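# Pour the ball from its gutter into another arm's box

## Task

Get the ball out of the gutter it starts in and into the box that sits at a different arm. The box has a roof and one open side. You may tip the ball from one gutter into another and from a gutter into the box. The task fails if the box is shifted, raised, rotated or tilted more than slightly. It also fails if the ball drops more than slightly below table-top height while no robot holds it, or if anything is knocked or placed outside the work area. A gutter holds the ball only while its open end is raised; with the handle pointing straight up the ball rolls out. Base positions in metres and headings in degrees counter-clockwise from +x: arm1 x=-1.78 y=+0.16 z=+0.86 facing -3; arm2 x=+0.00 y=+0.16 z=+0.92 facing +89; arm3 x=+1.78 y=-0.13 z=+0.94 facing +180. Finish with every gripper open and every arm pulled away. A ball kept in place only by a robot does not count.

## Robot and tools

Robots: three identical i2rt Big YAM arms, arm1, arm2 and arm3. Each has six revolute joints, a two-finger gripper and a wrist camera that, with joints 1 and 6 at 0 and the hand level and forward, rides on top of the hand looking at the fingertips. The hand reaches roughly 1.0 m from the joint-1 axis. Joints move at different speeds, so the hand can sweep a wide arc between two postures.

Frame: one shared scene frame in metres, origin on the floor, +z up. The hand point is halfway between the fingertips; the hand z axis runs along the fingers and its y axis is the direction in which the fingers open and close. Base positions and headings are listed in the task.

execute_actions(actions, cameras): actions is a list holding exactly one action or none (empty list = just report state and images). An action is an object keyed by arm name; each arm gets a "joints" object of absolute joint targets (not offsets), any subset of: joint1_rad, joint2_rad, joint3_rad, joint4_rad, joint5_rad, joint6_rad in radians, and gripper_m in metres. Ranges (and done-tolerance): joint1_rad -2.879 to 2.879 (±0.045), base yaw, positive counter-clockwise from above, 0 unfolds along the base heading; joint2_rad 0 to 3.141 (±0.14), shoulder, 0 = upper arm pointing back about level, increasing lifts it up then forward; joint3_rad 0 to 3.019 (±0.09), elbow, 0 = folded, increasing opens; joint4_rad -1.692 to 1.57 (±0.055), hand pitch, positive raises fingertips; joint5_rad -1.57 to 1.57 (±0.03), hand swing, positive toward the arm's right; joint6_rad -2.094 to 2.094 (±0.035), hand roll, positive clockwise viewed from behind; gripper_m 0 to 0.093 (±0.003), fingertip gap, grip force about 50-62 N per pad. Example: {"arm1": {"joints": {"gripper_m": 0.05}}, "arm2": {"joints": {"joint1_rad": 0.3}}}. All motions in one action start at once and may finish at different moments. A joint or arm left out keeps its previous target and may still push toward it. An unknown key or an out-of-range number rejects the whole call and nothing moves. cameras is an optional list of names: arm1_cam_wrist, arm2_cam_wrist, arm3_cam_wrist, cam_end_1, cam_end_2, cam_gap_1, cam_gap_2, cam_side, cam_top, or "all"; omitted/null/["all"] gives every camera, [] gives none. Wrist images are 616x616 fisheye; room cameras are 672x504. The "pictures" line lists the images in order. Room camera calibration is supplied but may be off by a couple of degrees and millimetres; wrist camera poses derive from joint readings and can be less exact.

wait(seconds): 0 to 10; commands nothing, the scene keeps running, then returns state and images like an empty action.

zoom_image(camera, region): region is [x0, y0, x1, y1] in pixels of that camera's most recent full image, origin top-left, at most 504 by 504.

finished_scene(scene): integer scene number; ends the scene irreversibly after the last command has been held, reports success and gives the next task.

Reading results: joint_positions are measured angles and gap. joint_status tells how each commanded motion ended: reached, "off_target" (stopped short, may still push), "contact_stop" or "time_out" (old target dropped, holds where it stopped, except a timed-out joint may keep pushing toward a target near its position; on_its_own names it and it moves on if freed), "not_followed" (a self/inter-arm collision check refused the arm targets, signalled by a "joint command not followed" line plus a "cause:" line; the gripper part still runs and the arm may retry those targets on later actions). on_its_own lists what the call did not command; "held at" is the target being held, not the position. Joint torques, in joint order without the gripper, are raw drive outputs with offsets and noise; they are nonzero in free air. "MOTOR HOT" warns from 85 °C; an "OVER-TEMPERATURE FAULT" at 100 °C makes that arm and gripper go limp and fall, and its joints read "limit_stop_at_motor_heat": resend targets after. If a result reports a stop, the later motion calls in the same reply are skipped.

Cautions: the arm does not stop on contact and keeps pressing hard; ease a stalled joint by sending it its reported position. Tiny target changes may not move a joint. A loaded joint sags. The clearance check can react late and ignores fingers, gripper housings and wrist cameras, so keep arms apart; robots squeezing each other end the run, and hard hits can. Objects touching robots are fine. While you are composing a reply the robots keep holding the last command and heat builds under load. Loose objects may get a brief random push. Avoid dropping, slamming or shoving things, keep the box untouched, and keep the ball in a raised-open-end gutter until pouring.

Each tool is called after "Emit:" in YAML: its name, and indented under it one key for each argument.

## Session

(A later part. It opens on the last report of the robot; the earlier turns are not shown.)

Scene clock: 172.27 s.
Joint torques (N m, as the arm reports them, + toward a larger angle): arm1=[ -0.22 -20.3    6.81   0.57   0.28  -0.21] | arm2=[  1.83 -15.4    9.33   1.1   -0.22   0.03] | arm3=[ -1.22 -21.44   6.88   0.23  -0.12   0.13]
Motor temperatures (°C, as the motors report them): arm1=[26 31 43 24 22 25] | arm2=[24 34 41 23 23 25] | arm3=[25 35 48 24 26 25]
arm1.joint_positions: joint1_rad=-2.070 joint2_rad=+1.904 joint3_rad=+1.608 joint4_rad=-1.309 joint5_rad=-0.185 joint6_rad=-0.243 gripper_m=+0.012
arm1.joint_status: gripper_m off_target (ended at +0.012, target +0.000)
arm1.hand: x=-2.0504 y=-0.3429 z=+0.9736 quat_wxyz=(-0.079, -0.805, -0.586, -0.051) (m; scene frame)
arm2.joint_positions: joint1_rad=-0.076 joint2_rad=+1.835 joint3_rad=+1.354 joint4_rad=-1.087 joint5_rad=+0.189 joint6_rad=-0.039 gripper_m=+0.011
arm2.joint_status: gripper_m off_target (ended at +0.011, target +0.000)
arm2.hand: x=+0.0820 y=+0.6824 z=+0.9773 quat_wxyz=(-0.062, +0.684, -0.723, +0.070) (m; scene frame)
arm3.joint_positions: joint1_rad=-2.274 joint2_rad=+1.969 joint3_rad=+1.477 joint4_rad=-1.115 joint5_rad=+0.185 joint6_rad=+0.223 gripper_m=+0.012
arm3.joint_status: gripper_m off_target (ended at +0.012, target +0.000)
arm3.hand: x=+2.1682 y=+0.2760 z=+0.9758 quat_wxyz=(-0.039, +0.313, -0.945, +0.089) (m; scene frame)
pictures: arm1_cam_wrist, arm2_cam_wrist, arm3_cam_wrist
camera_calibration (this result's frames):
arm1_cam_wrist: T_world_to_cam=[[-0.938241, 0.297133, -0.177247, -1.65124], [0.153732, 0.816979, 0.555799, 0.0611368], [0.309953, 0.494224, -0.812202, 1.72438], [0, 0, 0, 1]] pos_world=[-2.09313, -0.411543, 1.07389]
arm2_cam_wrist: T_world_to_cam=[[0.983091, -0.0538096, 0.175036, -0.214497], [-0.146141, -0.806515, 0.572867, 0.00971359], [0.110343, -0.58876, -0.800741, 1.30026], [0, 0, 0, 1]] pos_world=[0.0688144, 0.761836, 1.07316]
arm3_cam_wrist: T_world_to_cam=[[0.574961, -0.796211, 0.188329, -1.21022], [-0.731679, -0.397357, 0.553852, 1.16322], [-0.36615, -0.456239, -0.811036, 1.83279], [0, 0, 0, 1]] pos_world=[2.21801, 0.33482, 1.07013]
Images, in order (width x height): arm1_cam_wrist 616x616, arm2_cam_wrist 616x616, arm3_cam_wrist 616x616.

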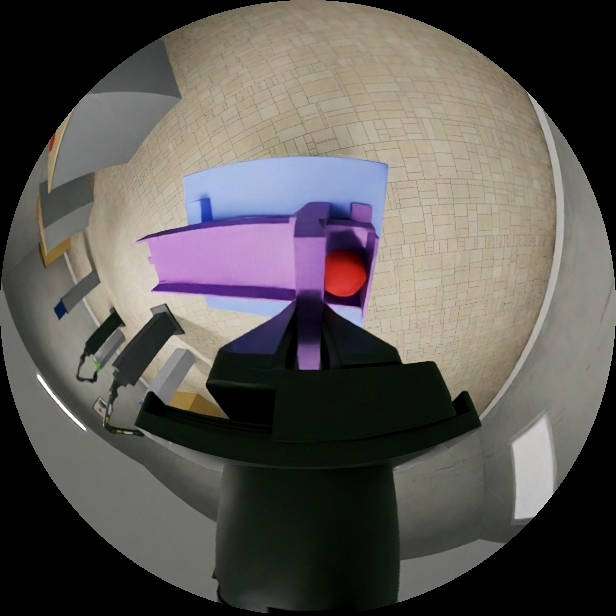

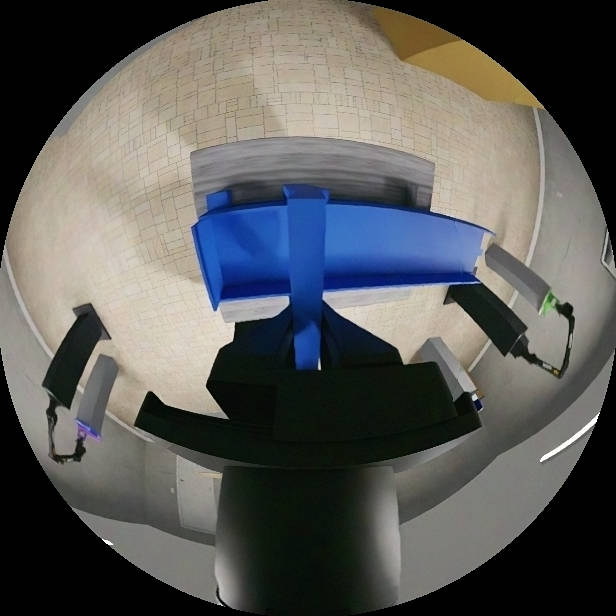

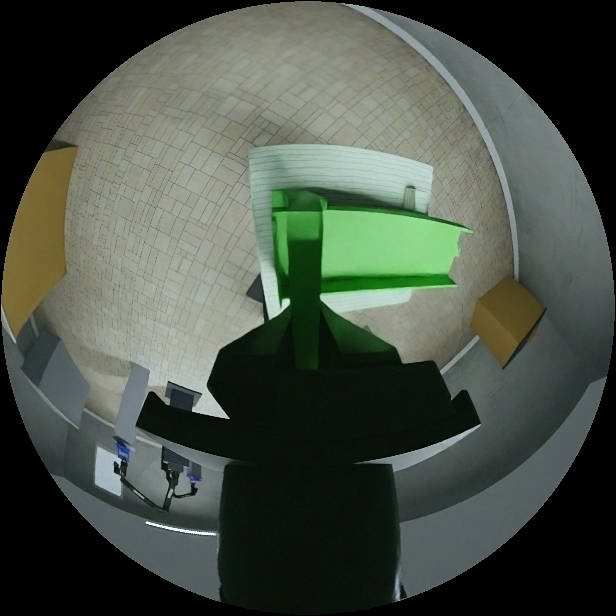

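Emit:
execute_actions:
  actions: []

Scene clock: 197.37 s.
Joint torques (N m, as the arm reports them, + toward a larger angle): arm1=[ -0.15 -20.26   6.81   0.54   0.28  -0.22] | arm2=[  1.57 -16.     9.35   1.07  -0.23   0.03] | arm3=[ -1.38 -20.56   7.07   0.63  -0.13   0.17]
Motor temperatures (°C, as the motors report them): arm1=[26 31 41 24 22 25] | arm2=[24 34 41 23 23 25] | arm3=[25 35 46 24 26 25]
arm1.joint_positions: joint1_rad=-2.070 joint2_rad=+1.904 joint3_rad=+1.608 joint4_rad=-1.309 joint5_rad=-0.185 joint6_rad=-0.243 gripper_m=+0.012
arm1.joint_status: gripper_m off_target (ended at +0.012, target +0.000)
arm1.hand: x=-2.0504 y=-0.3429 z=+0.9736 quat_wxyz=(-0.079, -0.805, -0.586, -0.051) (m; scene frame)
arm2.joint_positions: joint1_rad=-0.076 joint2_rad=+1.835 joint3_rad=+1.354 joint4_rad=-1.087 joint5_rad=+0.189 joint6_rad=-0.039 gripper_m=+0.011
arm2.joint_status: gripper_m off_target (ended at +0.011, target +0.000)
arm2.hand: x=+0.0820 y=+0.6824 z=+0.9773 quat_wxyz=(-0.062, +0.684, -0.723, +0.070) (m; scene frame)
arm3.joint_positions: joint1_rad=-2.274 joint2_rad=+1.969 joint3_rad=+1.477 joint4_rad=-1.115 joint5_rad=+0.185 joint6_rad=+0.223 gripper_m=+0.012
arm3.joint_status: gripper_m off_target (ended at +0.012, target +0.000)
arm3.hand: x=+2.1682 y=+0.2760 z=+0.9758 quat_wxyz=(-0.039, +0.313, -0.945, +0.089) (m; scene frame)
pictures: arm1_cam_wrist, arm2_cam_wrist, arm3_cam_wrist, cam_end_1, cam_end_2, cam_gap_1, cam_gap_2, cam_side, cam_top
camera_calibration (this result's frames):
arm1_cam_wrist: T_world_to_cam=[[-0.938241, 0.297133, -0.177247, -1.65124], [0.153732, 0.816979, 0.555799, 0.0611368], [0.309953, 0.494224, -0.812202, 1.72438], [0, 0, 0, 1]] pos_world=[-2.09313, -0.411543, 1.07389]
arm2_cam_wrist: T_world_to_cam=[[0.983091, -0.0538096, 0.175036, -0.214497], [-0.146141, -0.806515, 0.572867, 0.00971359], [0.110343, -0.58876, -0.800741, 1.30026], [0, 0, 0, 1]] pos_world=[0.0688144, 0.761836, 1.07316]
arm3_cam_wrist: T_world_to_cam=[[0.574961, -0.796211, 0.188329, -1.21022], [-0.731679, -0.397357, 0.553852, 1.16322], [-0.36615, -0.456239, -0.811036, 1.83279], [0, 0, 0, 1]] pos_world=[2.21801, 0.33482, 1.07013]
Images, in order (width x height): arm1_cam_wrist 616x616, arm2_cam_wrist 616x616, arm3_cam_wrist 616x616, cam_end_1 672x504, cam_end_2 672x504, cam_gap_1 672x504, cam_gap_2 672x504, cam_side 672x504, cam_top 672x504.

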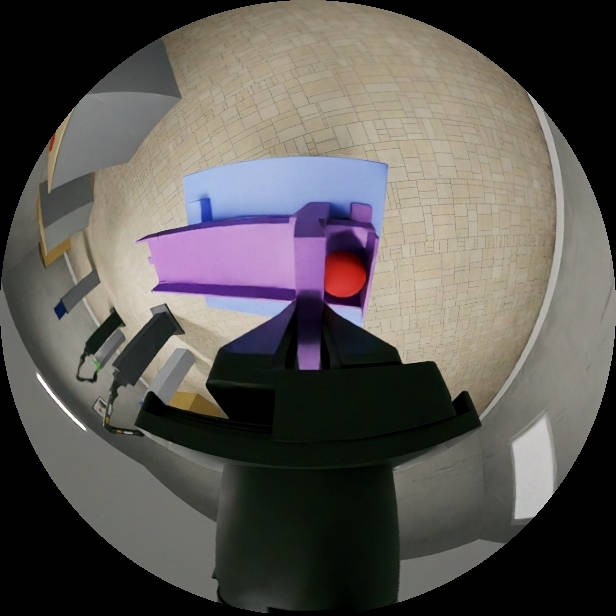

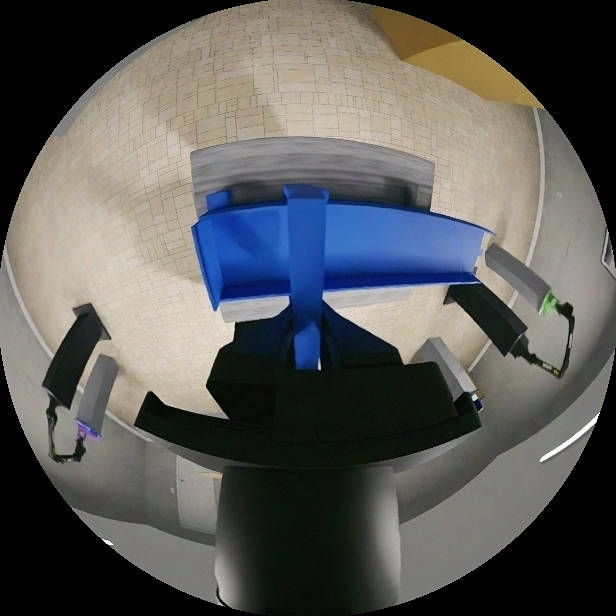

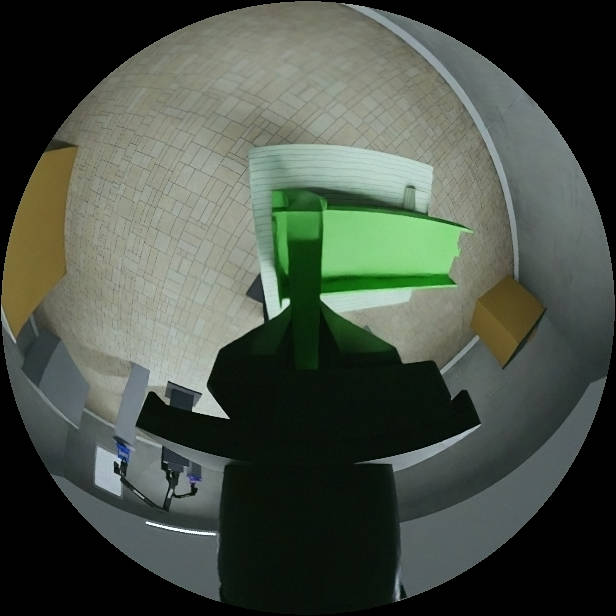

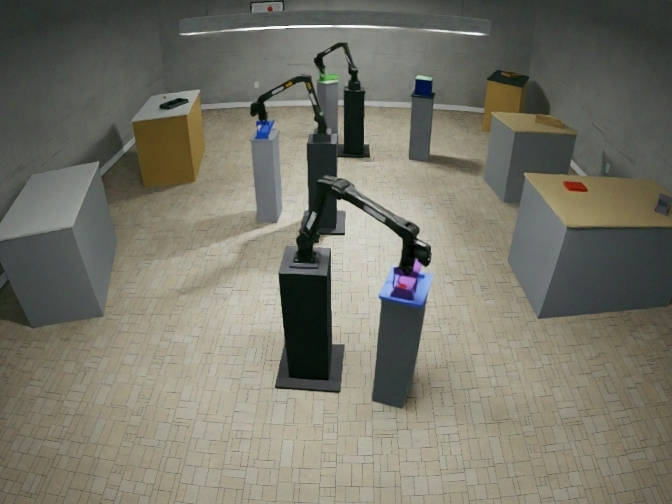

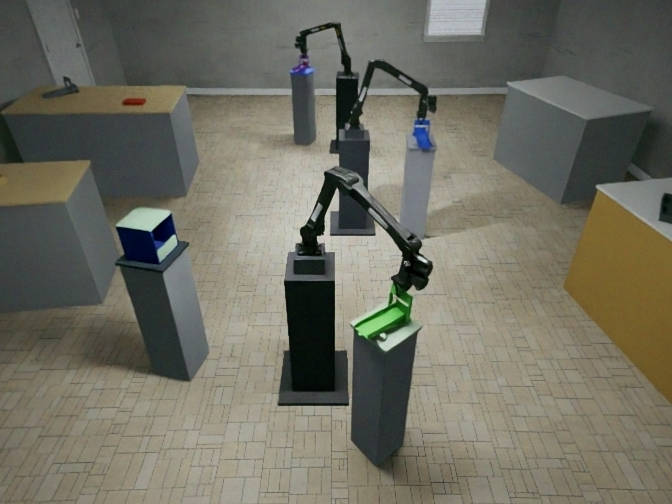

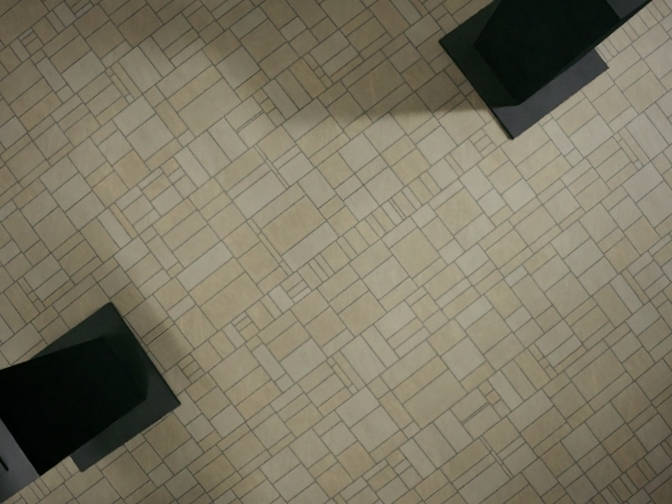

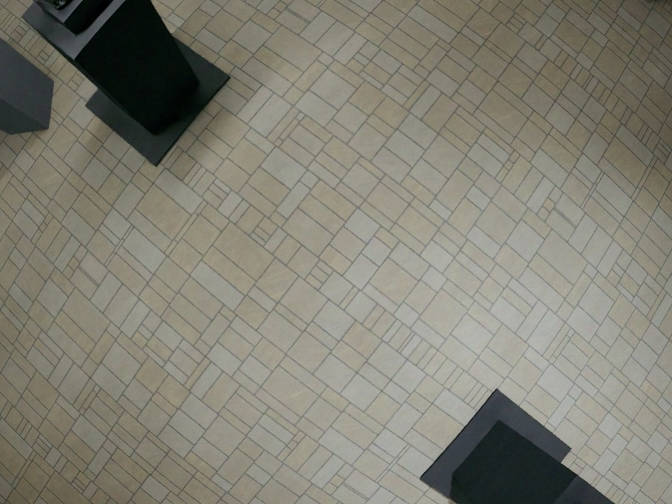

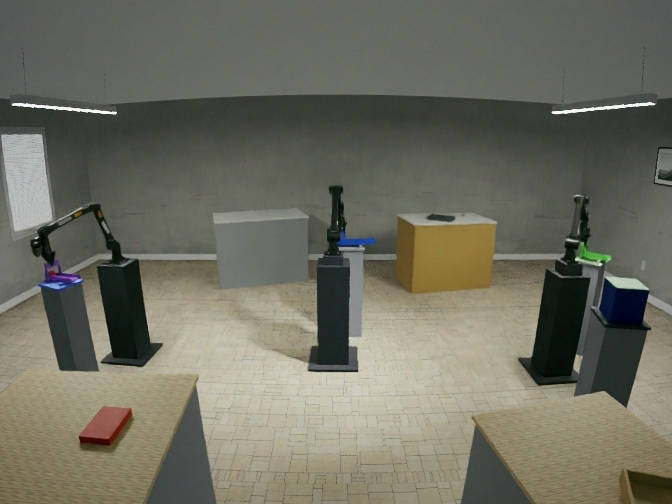

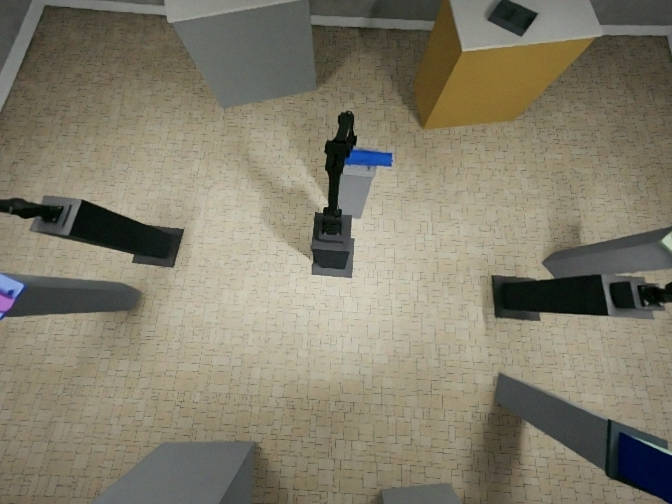

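Emit:
execute_actions:
  actions:
    - {"arm1":{"joints":{"joint3_rad":1.78,"joint4_rad":-1.45,"joint5_rad":-0.25}},"arm2":{"joints":{"joint3_rad":1.66,"joint4_rad":-1.34}},"arm3":{"joints":{"joint3_rad":1.78,"joint4_rad":-1.37}}}
  cameras: ["arm1_cam_wrist","cam_end_1","cam_side"]

Scene clock: 215.63 s.
Joint torques (N m, as the arm reports them, + toward a larger angle): arm1=[ -0.32 -22.27  11.31  -0.46  -0.47  -0.22] | arm2=[  1.44 -17.97  13.35  -0.14   0.15   0.03] | arm3=[ -1.8  -23.34  10.82   0.06   0.27   0.14]
Motor temperatures (°C, as the motors report them): arm1=[26 32 41 24 22 25] | arm2=[24 35 41 23 23 25] | arm3=[25 36 46 24 26 25]
arm1.joint_positions: joint1_rad=-2.070 joint2_rad=+1.918 joint3_rad=+1.730 joint4_rad=-1.436 joint5_rad=-0.244 joint6_rad=-0.243 gripper_m=+0.012
arm1.joint_status: all done
arm1.hand: x=-2.0470 y=-0.3569 z=+1.0137 quat_wxyz=(-0.103, -0.803, -0.583, -0.070) (m; scene frame)
arm2.joint_positions: joint1_rad=-0.076 joint2_rad=+1.847 joint3_rad=+1.628 joint4_rad=-1.326 joint5_rad=+0.177 joint6_rad=-0.039 gripper_m=+0.011
arm2.joint_status: all done
arm2.hand: x=+0.0842 y=+0.7265 z=+1.0686 quat_wxyz=(-0.066, +0.684, -0.724, +0.058) (m; scene frame)
arm3.joint_positions: joint1_rad=-2.274 joint2_rad=+1.978 joint3_rad=+1.739 joint4_rad=-1.360 joint5_rad=+0.174 joint6_rad=+0.223 gripper_m=+0.012
arm3.joint_status: all done
arm3.hand: x=+2.1913 y=+0.3068 z=+1.0642 quat_wxyz=(-0.039, +0.313, -0.945, +0.083) (m; scene frame)
pictures: arm1_cam_wrist, cam_end_1, cam_side
camera_calibration (this result's frames):
arm1_cam_wrist: T_world_to_cam=[[-0.925349, 0.295183, -0.237899, -1.54962], [0.121747, 0.825645, 0.550897, -0.00764892], [0.359035, 0.480809, -0.799948, 1.84611], [0, 0, 0, 1]] pos_world=[-2.09583, -0.423892, 1.11236]
Images, in order (width x height): arm1_cam_wrist 616x616, cam_end_1 672x504, cam_side 672x504.

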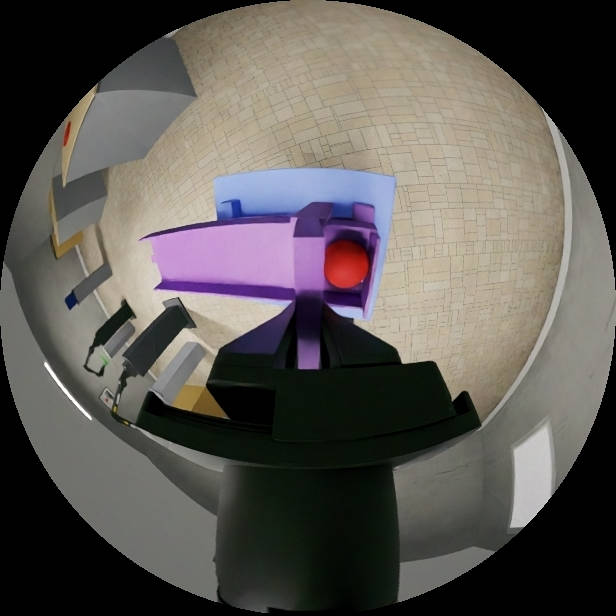

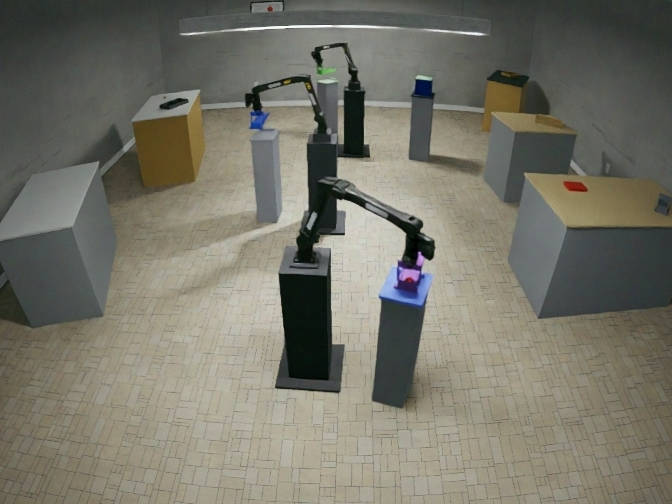

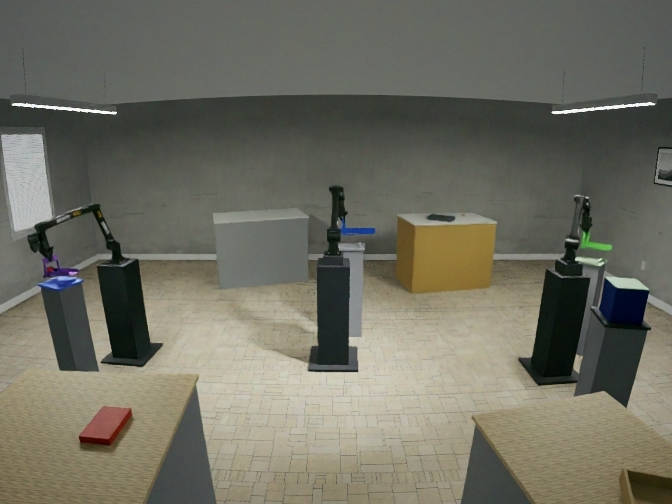

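Emit:
execute_actions:
  actions:
    - {"arm1":{"joints":{"joint3_rad":1.95,"joint4_rad":-1.14,"joint5_rad":-0.5}},"arm2":{"joints":{"joint1_rad":1.588,"joint2_rad":2.10,"joint3_rad":1.82,"joint4_rad":-0.935,"joint5_rad":0.0,"joint6_rad":-1.571}},"arm3":{"joints":{"joint1_rad":1.38,"joint2_rad":1.6,"joint4_rad":-1.5}}}
  cameras: ["arm1_cam_wrist","arm3_cam_wrist","cam_side","cam_top"]

Scene clock: 268.83 s.
Joint torques (N m, as the arm reports them, + toward a larger angle): arm1=[ -0.26 -23.68  11.9    1.53  -0.7   -0.22] | arm2=[  1.6  -25.06  12.52   0.84  -0.13  -0.06] | arm3=[ -0.04 -20.01  10.02   0.18   0.38   0.12]
Motor temperatures (°C, as the motors report them): arm1=[26 34 53 24 23 25] | arm2=[24 37 45 23 23 25] | arm3=[25 38 51 24 26 25]
arm1.joint_positions: joint1_rad=-2.070 joint2_rad=+1.921 joint3_rad=+1.902 joint4_rad=-1.164 joint5_rad=-0.492 joint6_rad=-0.245 gripper_m=+0.012
arm1.joint_status: all done
arm1.hand: x=-2.0686 y=-0.4677 z=+1.1087 quat_wxyz=(-0.292, -0.740, -0.600, +0.083) (m; scene frame)
arm2.joint_positions: joint1_rad=+1.585 joint2_rad=+2.137 joint3_rad=+1.798 joint4_rad=-0.934 joint5_rad=+0.000 joint6_rad=-1.564 gripper_m=+0.011
arm2.joint_status: all done
arm2.hand: x=-0.7145 y=+0.1649 z=+0.9721 quat_wxyz=(-0.104, +0.703, +0.696, -0.106) (m; scene frame)
arm3.joint_positions: joint1_rad=+1.386 joint2_rad=+1.633 joint3_rad=+1.757 joint4_rad=-1.493 joint5_rad=+0.171 joint6_rad=+0.223 gripper_m=+0.012
arm3.joint_status: all done
arm3.hand: x=+1.6444 y=-0.6534 z=+1.2506 quat_wxyz=(+0.016, +0.836, +0.535, -0.125) (m; scene frame)
pictures: arm1_cam_wrist, arm3_cam_wrist, cam_side, cam_top
camera_calibration (this result's frames):
arm1_cam_wrist: T_world_to_cam=[[-0.940016, 0.10997, -0.32292, -1.53691], [0.0881083, 0.992763, 0.0816008, 0.562978], [0.329557, 0.0482541, -0.942902, 1.87834], [0, 0, 0, 1]] pos_world=[-2.11334, -0.480527, 1.22885]
arm3_cam_wrist: T_world_to_cam=[[-0.893203, 0.43847, 0.0996608, 1.63109], [0.441703, 0.814091, 0.377033, -0.658355], [0.0841847, 0.380788, -0.920822, 1.38343], [0, 0, 0, 1]] pos_world=[1.63123, -0.706017, 1.35956]
Images, in order (width x height): arm1_cam_wrist 616x616, arm3_cam_wrist 616x616, cam_side 672x504, cam_top 672x504.

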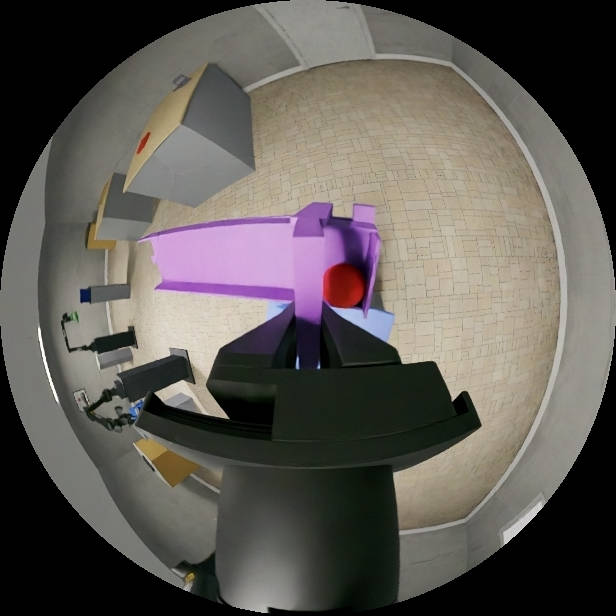

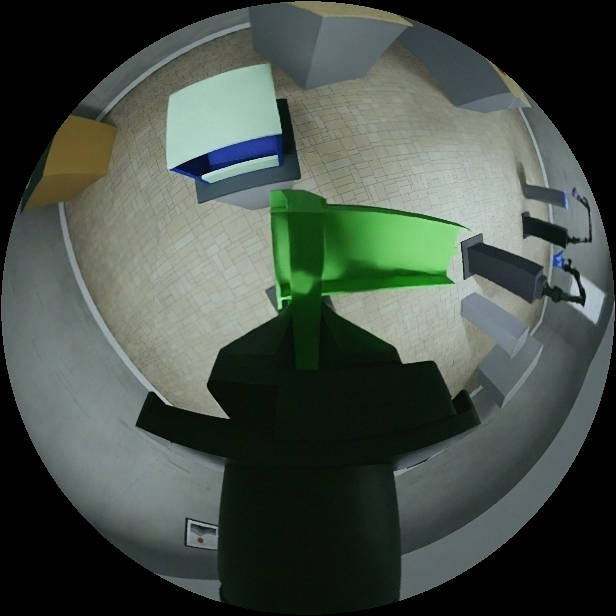

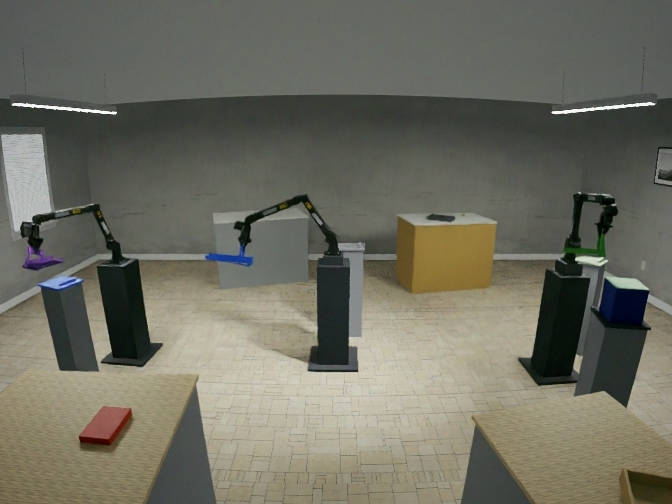

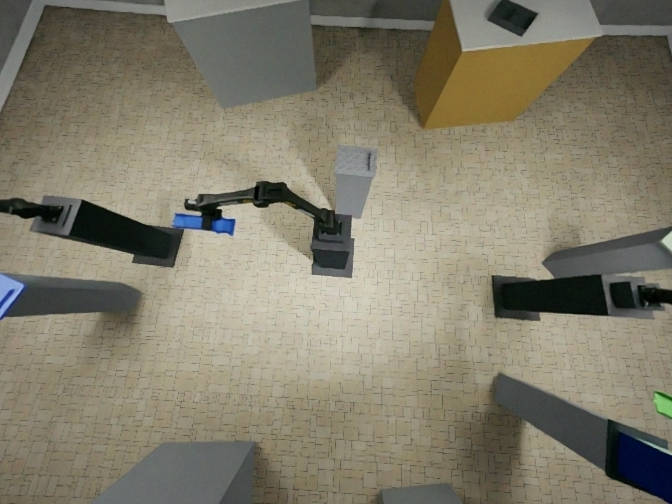

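Emit:
zoom_image:
  camera: "arm3_cam_wrist"
  region: [140, 50, 340, 220]

Emit:
execute_actions:
  actions:
    - {"arm1":{"joints":{"joint1_rad":0.052,"joint2_rad":1.75,"joint6_rad":1.571}},"arm3":{"joints":{"joint1_rad":1.15}}}
  cameras: ["arm1_cam_wrist","arm3_cam_wrist","cam_side","cam_gap_1"]

Region (140, 50, 340, 220) of arm3_cam_wrist's 616x616 image, scaled by 2.520, with more detail than that image has; it fills the top 428 rows of this view, and the rest is white.

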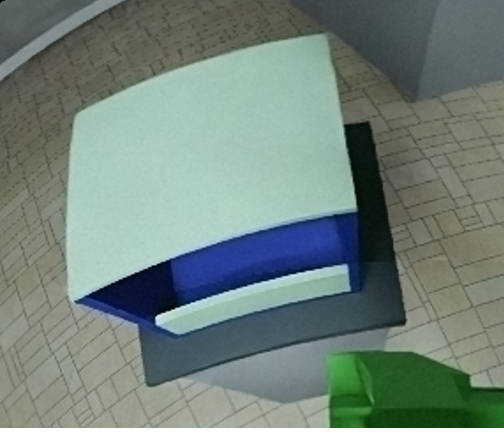

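Scene clock: 285.97 s.
Joint torques (N m, as the arm reports them, + toward a larger angle): arm1=[ -1.06 -23.47  11.84   1.24  -0.43  -0.13] | arm2=[  1.88 -25.04  12.49   0.84  -0.13  -0.06] | arm3=[  0.26 -20.01   9.78   0.35   0.23   0.09]
Motor temperatures (°C, as the motors report them): arm1=[26 35 55 24 23 25] | arm2=[24 40 45 23 23 25] | arm3=[25 37 51 24 26 25]
arm1.joint_positions: joint1_rad=+0.057 joint2_rad=+1.784 joint3_rad=+1.904 joint4_rad=-1.150 joint5_rad=-0.496 joint6_rad=+1.565 gripper_m=+0.012
arm1.joint_status: all done
arm1.hand: x=-1.1169 y=+0.2408 z=+1.2004 quat_wxyz=(-0.016, -0.610, -0.710, -0.350) (m; scene frame)
arm2.joint_positions: joint1_rad=+1.585 joint2_rad=+2.137 joint3_rad=+1.798 joint4_rad=-0.934 joint5_rad=+0.000 joint6_rad=-1.564 gripper_m=+0.011
arm2.joint_status: not commanded
arm2.hand: x=-0.7145 y=+0.1649 z=+0.9721 quat_wxyz=(-0.104, +0.703, +0.696, -0.106) (m; scene frame)
arm3.joint_positions: joint1_rad=+1.142 joint2_rad=+1.633 joint3_rad=+1.757 joint4_rad=-1.493 joint5_rad=+0.175 joint6_rad=+0.224 gripper_m=+0.012
arm3.joint_status: all done
arm3.hand: x=+1.5210 y=-0.6058 z=+1.2492 quat_wxyz=(-0.002, +0.894, +0.429, -0.127) (m; scene frame)
pictures: arm1_cam_wrist, arm3_cam_wrist, cam_gap_1, cam_side
camera_calibration (this result's frames):
arm1_cam_wrist: T_world_to_cam=[[-0.859191, -0.0181032, -0.511335, -0.343377], [-0.464994, 0.444593, 0.765584, -1.53855], [0.213476, 0.89555, -0.390408, 0.620077], [0, 0, 0, 1]] pos_world=[-1.14281, 0.122501, 1.24439]
arm3_cam_wrist: T_world_to_cam=[[-0.759848, 0.64149, 0.105457, 1.4131], [0.627316, 0.680936, 0.37789, -1.00611], [0.170603, 0.353294, -0.919825, 1.22513], [0, 0, 0, 1]] pos_world=[1.49588, -0.654217, 1.35808]
Images, in order (width x height): arm1_cam_wrist 616x616, arm3_cam_wrist 616x616, cam_gap_1 672x504, cam_side 672x504.

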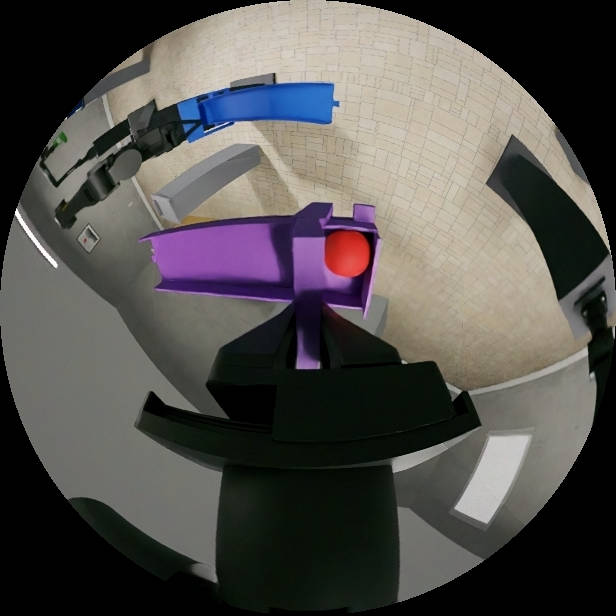

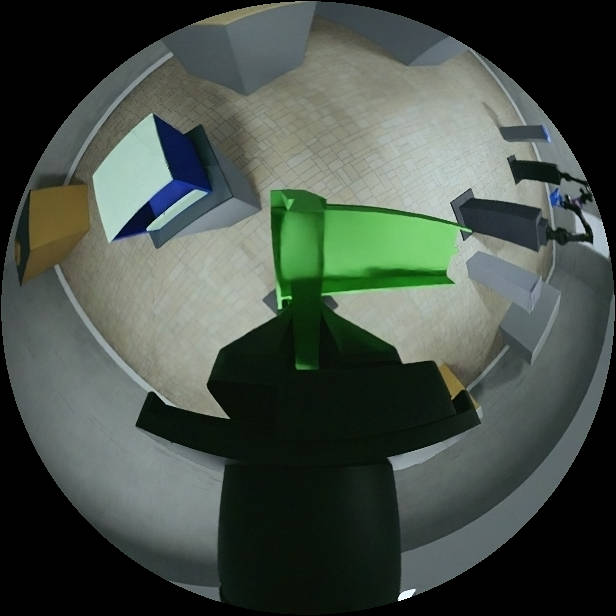

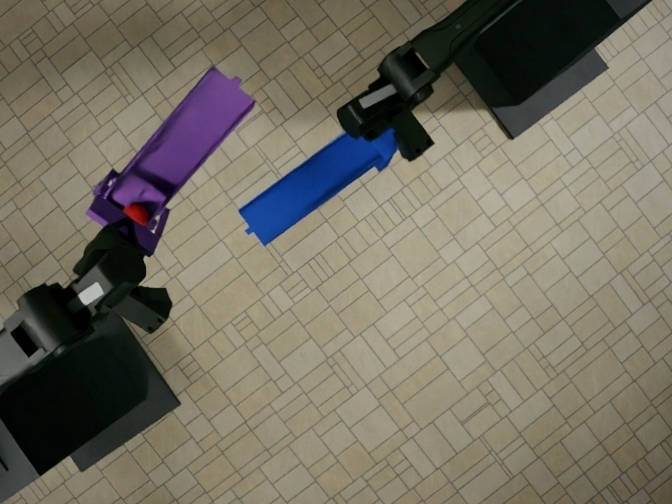

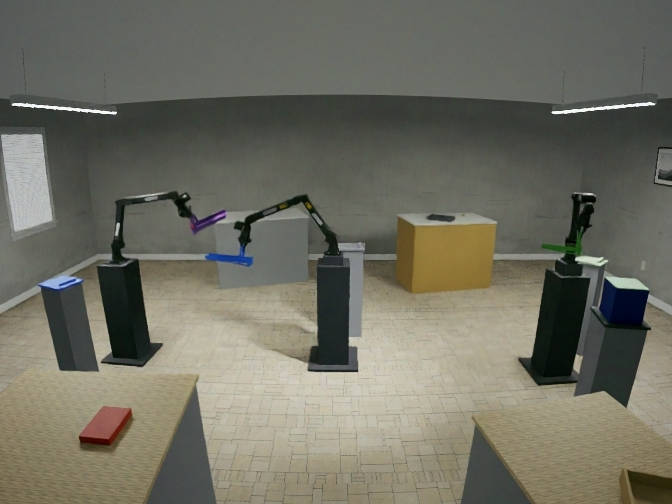

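Emit:
execute_actions:
  actions:
    - {"arm1":{"joints":{"joint2_rad":1.805,"joint3_rad":1.75,"joint4_rad":-1.225,"joint5_rad":0.0}},"arm3":{"joints":{"joint1_rad":-0.165,"joint6_rad":-1.571,"joint5_rad":0.0,"joint4_rad":-1.3}}}
  cameras: ["arm1_cam_wrist","cam_side","cam_gap_1"]

Emit:
zoom_image:
  camera: "cam_side"
  region: [130, 190, 290, 290]

Scene clock: 304.17 s.
Joint torques (N m, as the arm reports them, + toward a larger angle): arm1=[ -1.04 -23.53   8.93   0.43   0.19  -0.13] | arm2=[  1.97 -25.03  12.49   0.82  -0.14  -0.06] | arm3=[  0.37 -19.59  10.17   1.06  -0.16   0.03]
Motor temperatures (°C, as the motors report them): arm1=[26 35 55 24 23 25] | arm2=[24 41 45 23 23 25] | arm3=[25 37 51 24 26 25]
arm1.joint_positions: joint1_rad=+0.057 joint2_rad=+1.832 joint3_rad=+1.738 joint4_rad=-1.224 joint5_rad=-0.002 joint6_rad=+1.568 gripper_m=+0.012
arm1.joint_status: all done
arm1.hand: x=-1.1529 y=+0.1592 z=+1.0667 quat_wxyz=(-0.088, -0.699, -0.704, -0.090) (m; scene frame)
arm2.joint_positions: joint1_rad=+1.585 joint2_rad=+2.137 joint3_rad=+1.798 joint4_rad=-0.934 joint5_rad=+0.000 joint6_rad=-1.564 gripper_m=+0.011
arm2.joint_status: not commanded
arm2.hand: x=-0.7145 y=+0.1649 z=+0.9721 quat_wxyz=(-0.104, +0.703, +0.696, -0.106) (m; scene frame)
arm3.joint_positions: joint1_rad=-0.169 joint2_rad=+1.632 joint3_rad=+1.757 joint4_rad=-1.307 joint5_rad=+0.003 joint6_rad=-1.561 gripper_m=+0.012
arm3.joint_status: all done
arm3.hand: x=+1.2000 y=-0.0254 z=+1.2571 quat_wxyz=(-0.145, +0.755, +0.628, -0.118) (m; scene frame)
pictures: arm1_cam_wrist, cam_gap_1, cam_side
camera_calibration (this result's frames):
arm1_cam_wrist: T_world_to_cam=[[-0.970379, -0.0120618, -0.241288, -0.861362], [-0.148721, 0.816905, 0.557269, -0.88904], [0.190387, 0.576646, -0.794501, 1.10386], [0, 0, 0, 1]] pos_world=[-1.17823, 0.0793364, 1.16461]
Images, in order (width x height): arm1_cam_wrist 616x616, cam_gap_1 672x504, cam_side 672x504.

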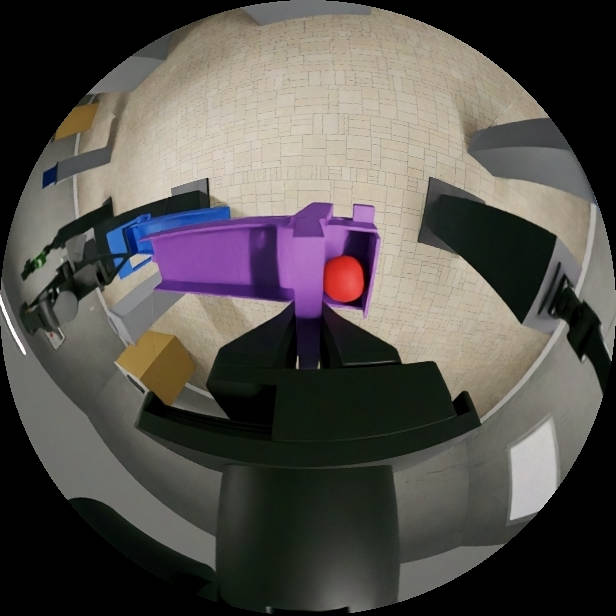

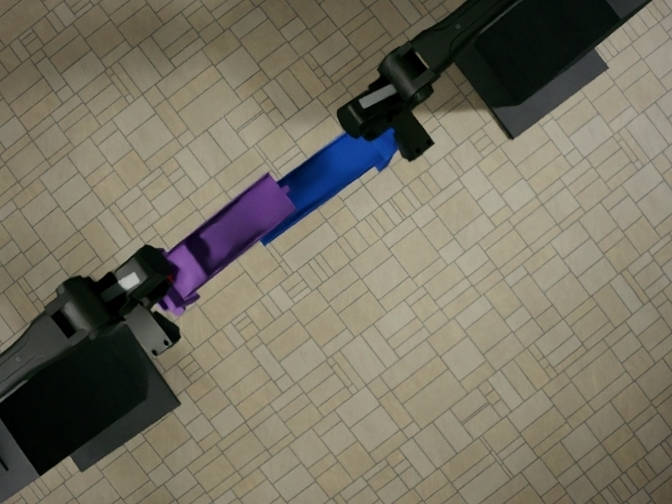

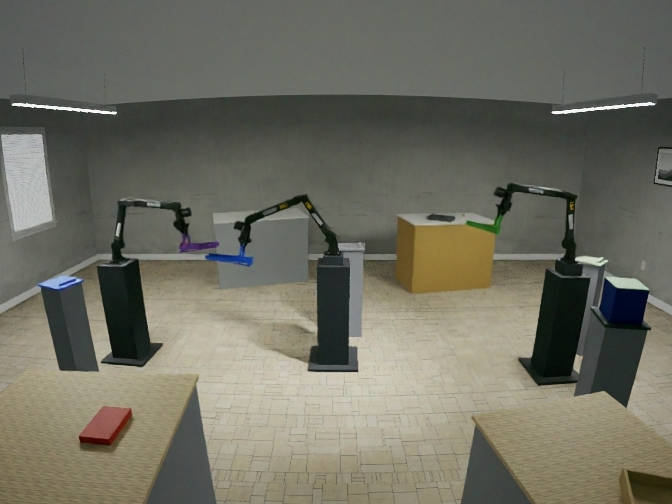

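Region (130, 190, 290, 290) of cam_side's 672x504 image, scaled by 3.150, with more detail than that image has; it fills the top 315 rows of this view, and the rest is white.

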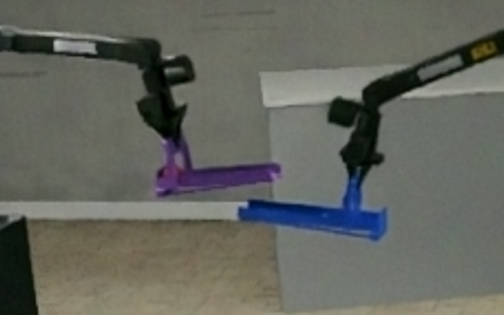

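Emit:
execute_actions:
  actions:
    - {"arm1":{"joints":{"joint1_rad":0.032,"joint2_rad":1.865,"joint3_rad":1.92,"joint4_rad":-1.31}}}
  cameras: ["cam_side","cam_gap_1"]

Emit:
zoom_image:
  camera: "cam_side"
  region: [130, 190, 290, 290]

Scene clock: 340.17 s.
Joint torques (N m, as the arm reports them, + toward a larger angle): arm1=[ -1.13 -23.07  12.86   0.19   0.16  -0.14] | arm2=[  1.92 -25.1   12.5    0.83  -0.14  -0.06] | arm3=[  0.52 -20.22  10.35   1.14  -0.11   0.03]
Motor temperatures (°C, as the motors report them): arm1=[26 36 51 24 23 25] | arm2=[24 42 45 23 23 25] | arm3=[25 38 51 24 26 25]
arm1.joint_positions: joint1_rad=+0.037 joint2_rad=+1.878 joint3_rad=+1.856 joint4_rad=-1.303 joint5_rad=-0.001 joint6_rad=+1.568 gripper_m=+0.012
arm1.joint_status: all done
arm1.hand: x=-1.1371 y=+0.1466 z=+1.0856 quat_wxyz=(-0.087, -0.706, -0.698, -0.086) (m; scene frame)
arm2.joint_positions: joint1_rad=+1.585 joint2_rad=+2.137 joint3_rad=+1.798 joint4_rad=-0.934 joint5_rad=+0.000 joint6_rad=-1.564 gripper_m=+0.011
arm2.joint_status: not commanded
arm2.hand: x=-0.7145 y=+0.1649 z=+0.9721 quat_wxyz=(-0.104, +0.703, +0.696, -0.106) (m; scene frame)
arm3.joint_positions: joint1_rad=-0.169 joint2_rad=+1.632 joint3_rad=+1.757 joint4_rad=-1.307 joint5_rad=+0.003 joint6_rad=-1.561 gripper_m=+0.012
arm3.joint_status: not commanded
arm3.hand: x=+1.2000 y=-0.0254 z=+1.2571 quat_wxyz=(-0.145, +0.755, +0.628, -0.118) (m; scene frame)
pictures: cam_gap_1, cam_side
Images, in order (width x height): cam_gap_1 672x504, cam_side 672x504.

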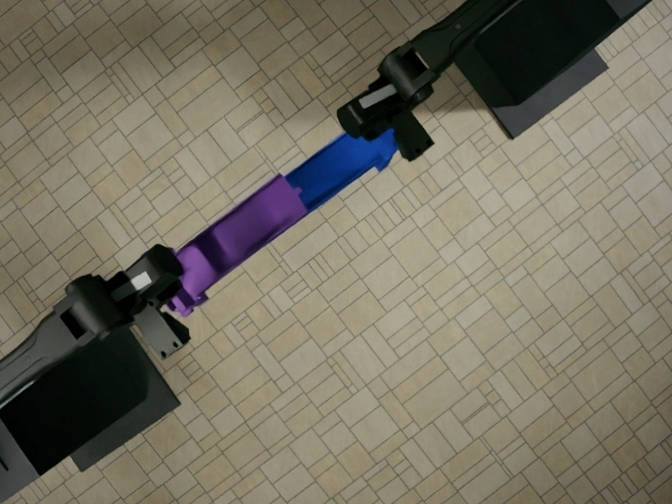

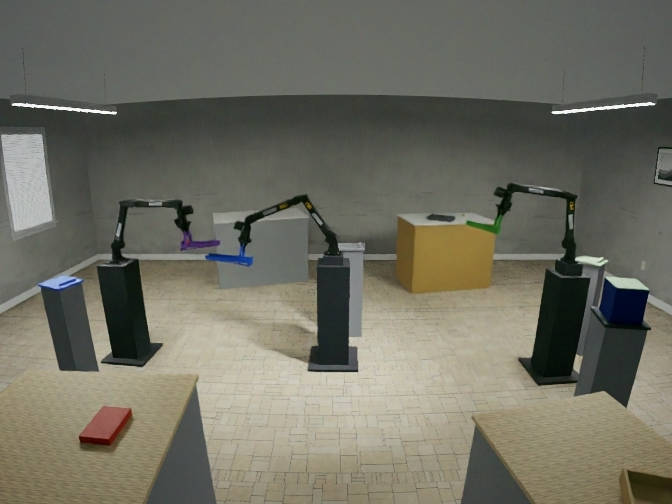

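Region (130, 190, 290, 290) of cam_side's 672x504 image, scaled by 3.150, with more detail than that image has; it fills the top 315 rows of this view, and the rest is white.

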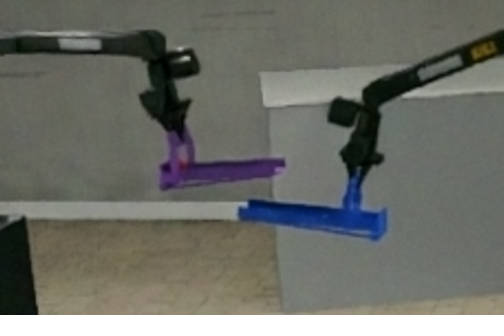

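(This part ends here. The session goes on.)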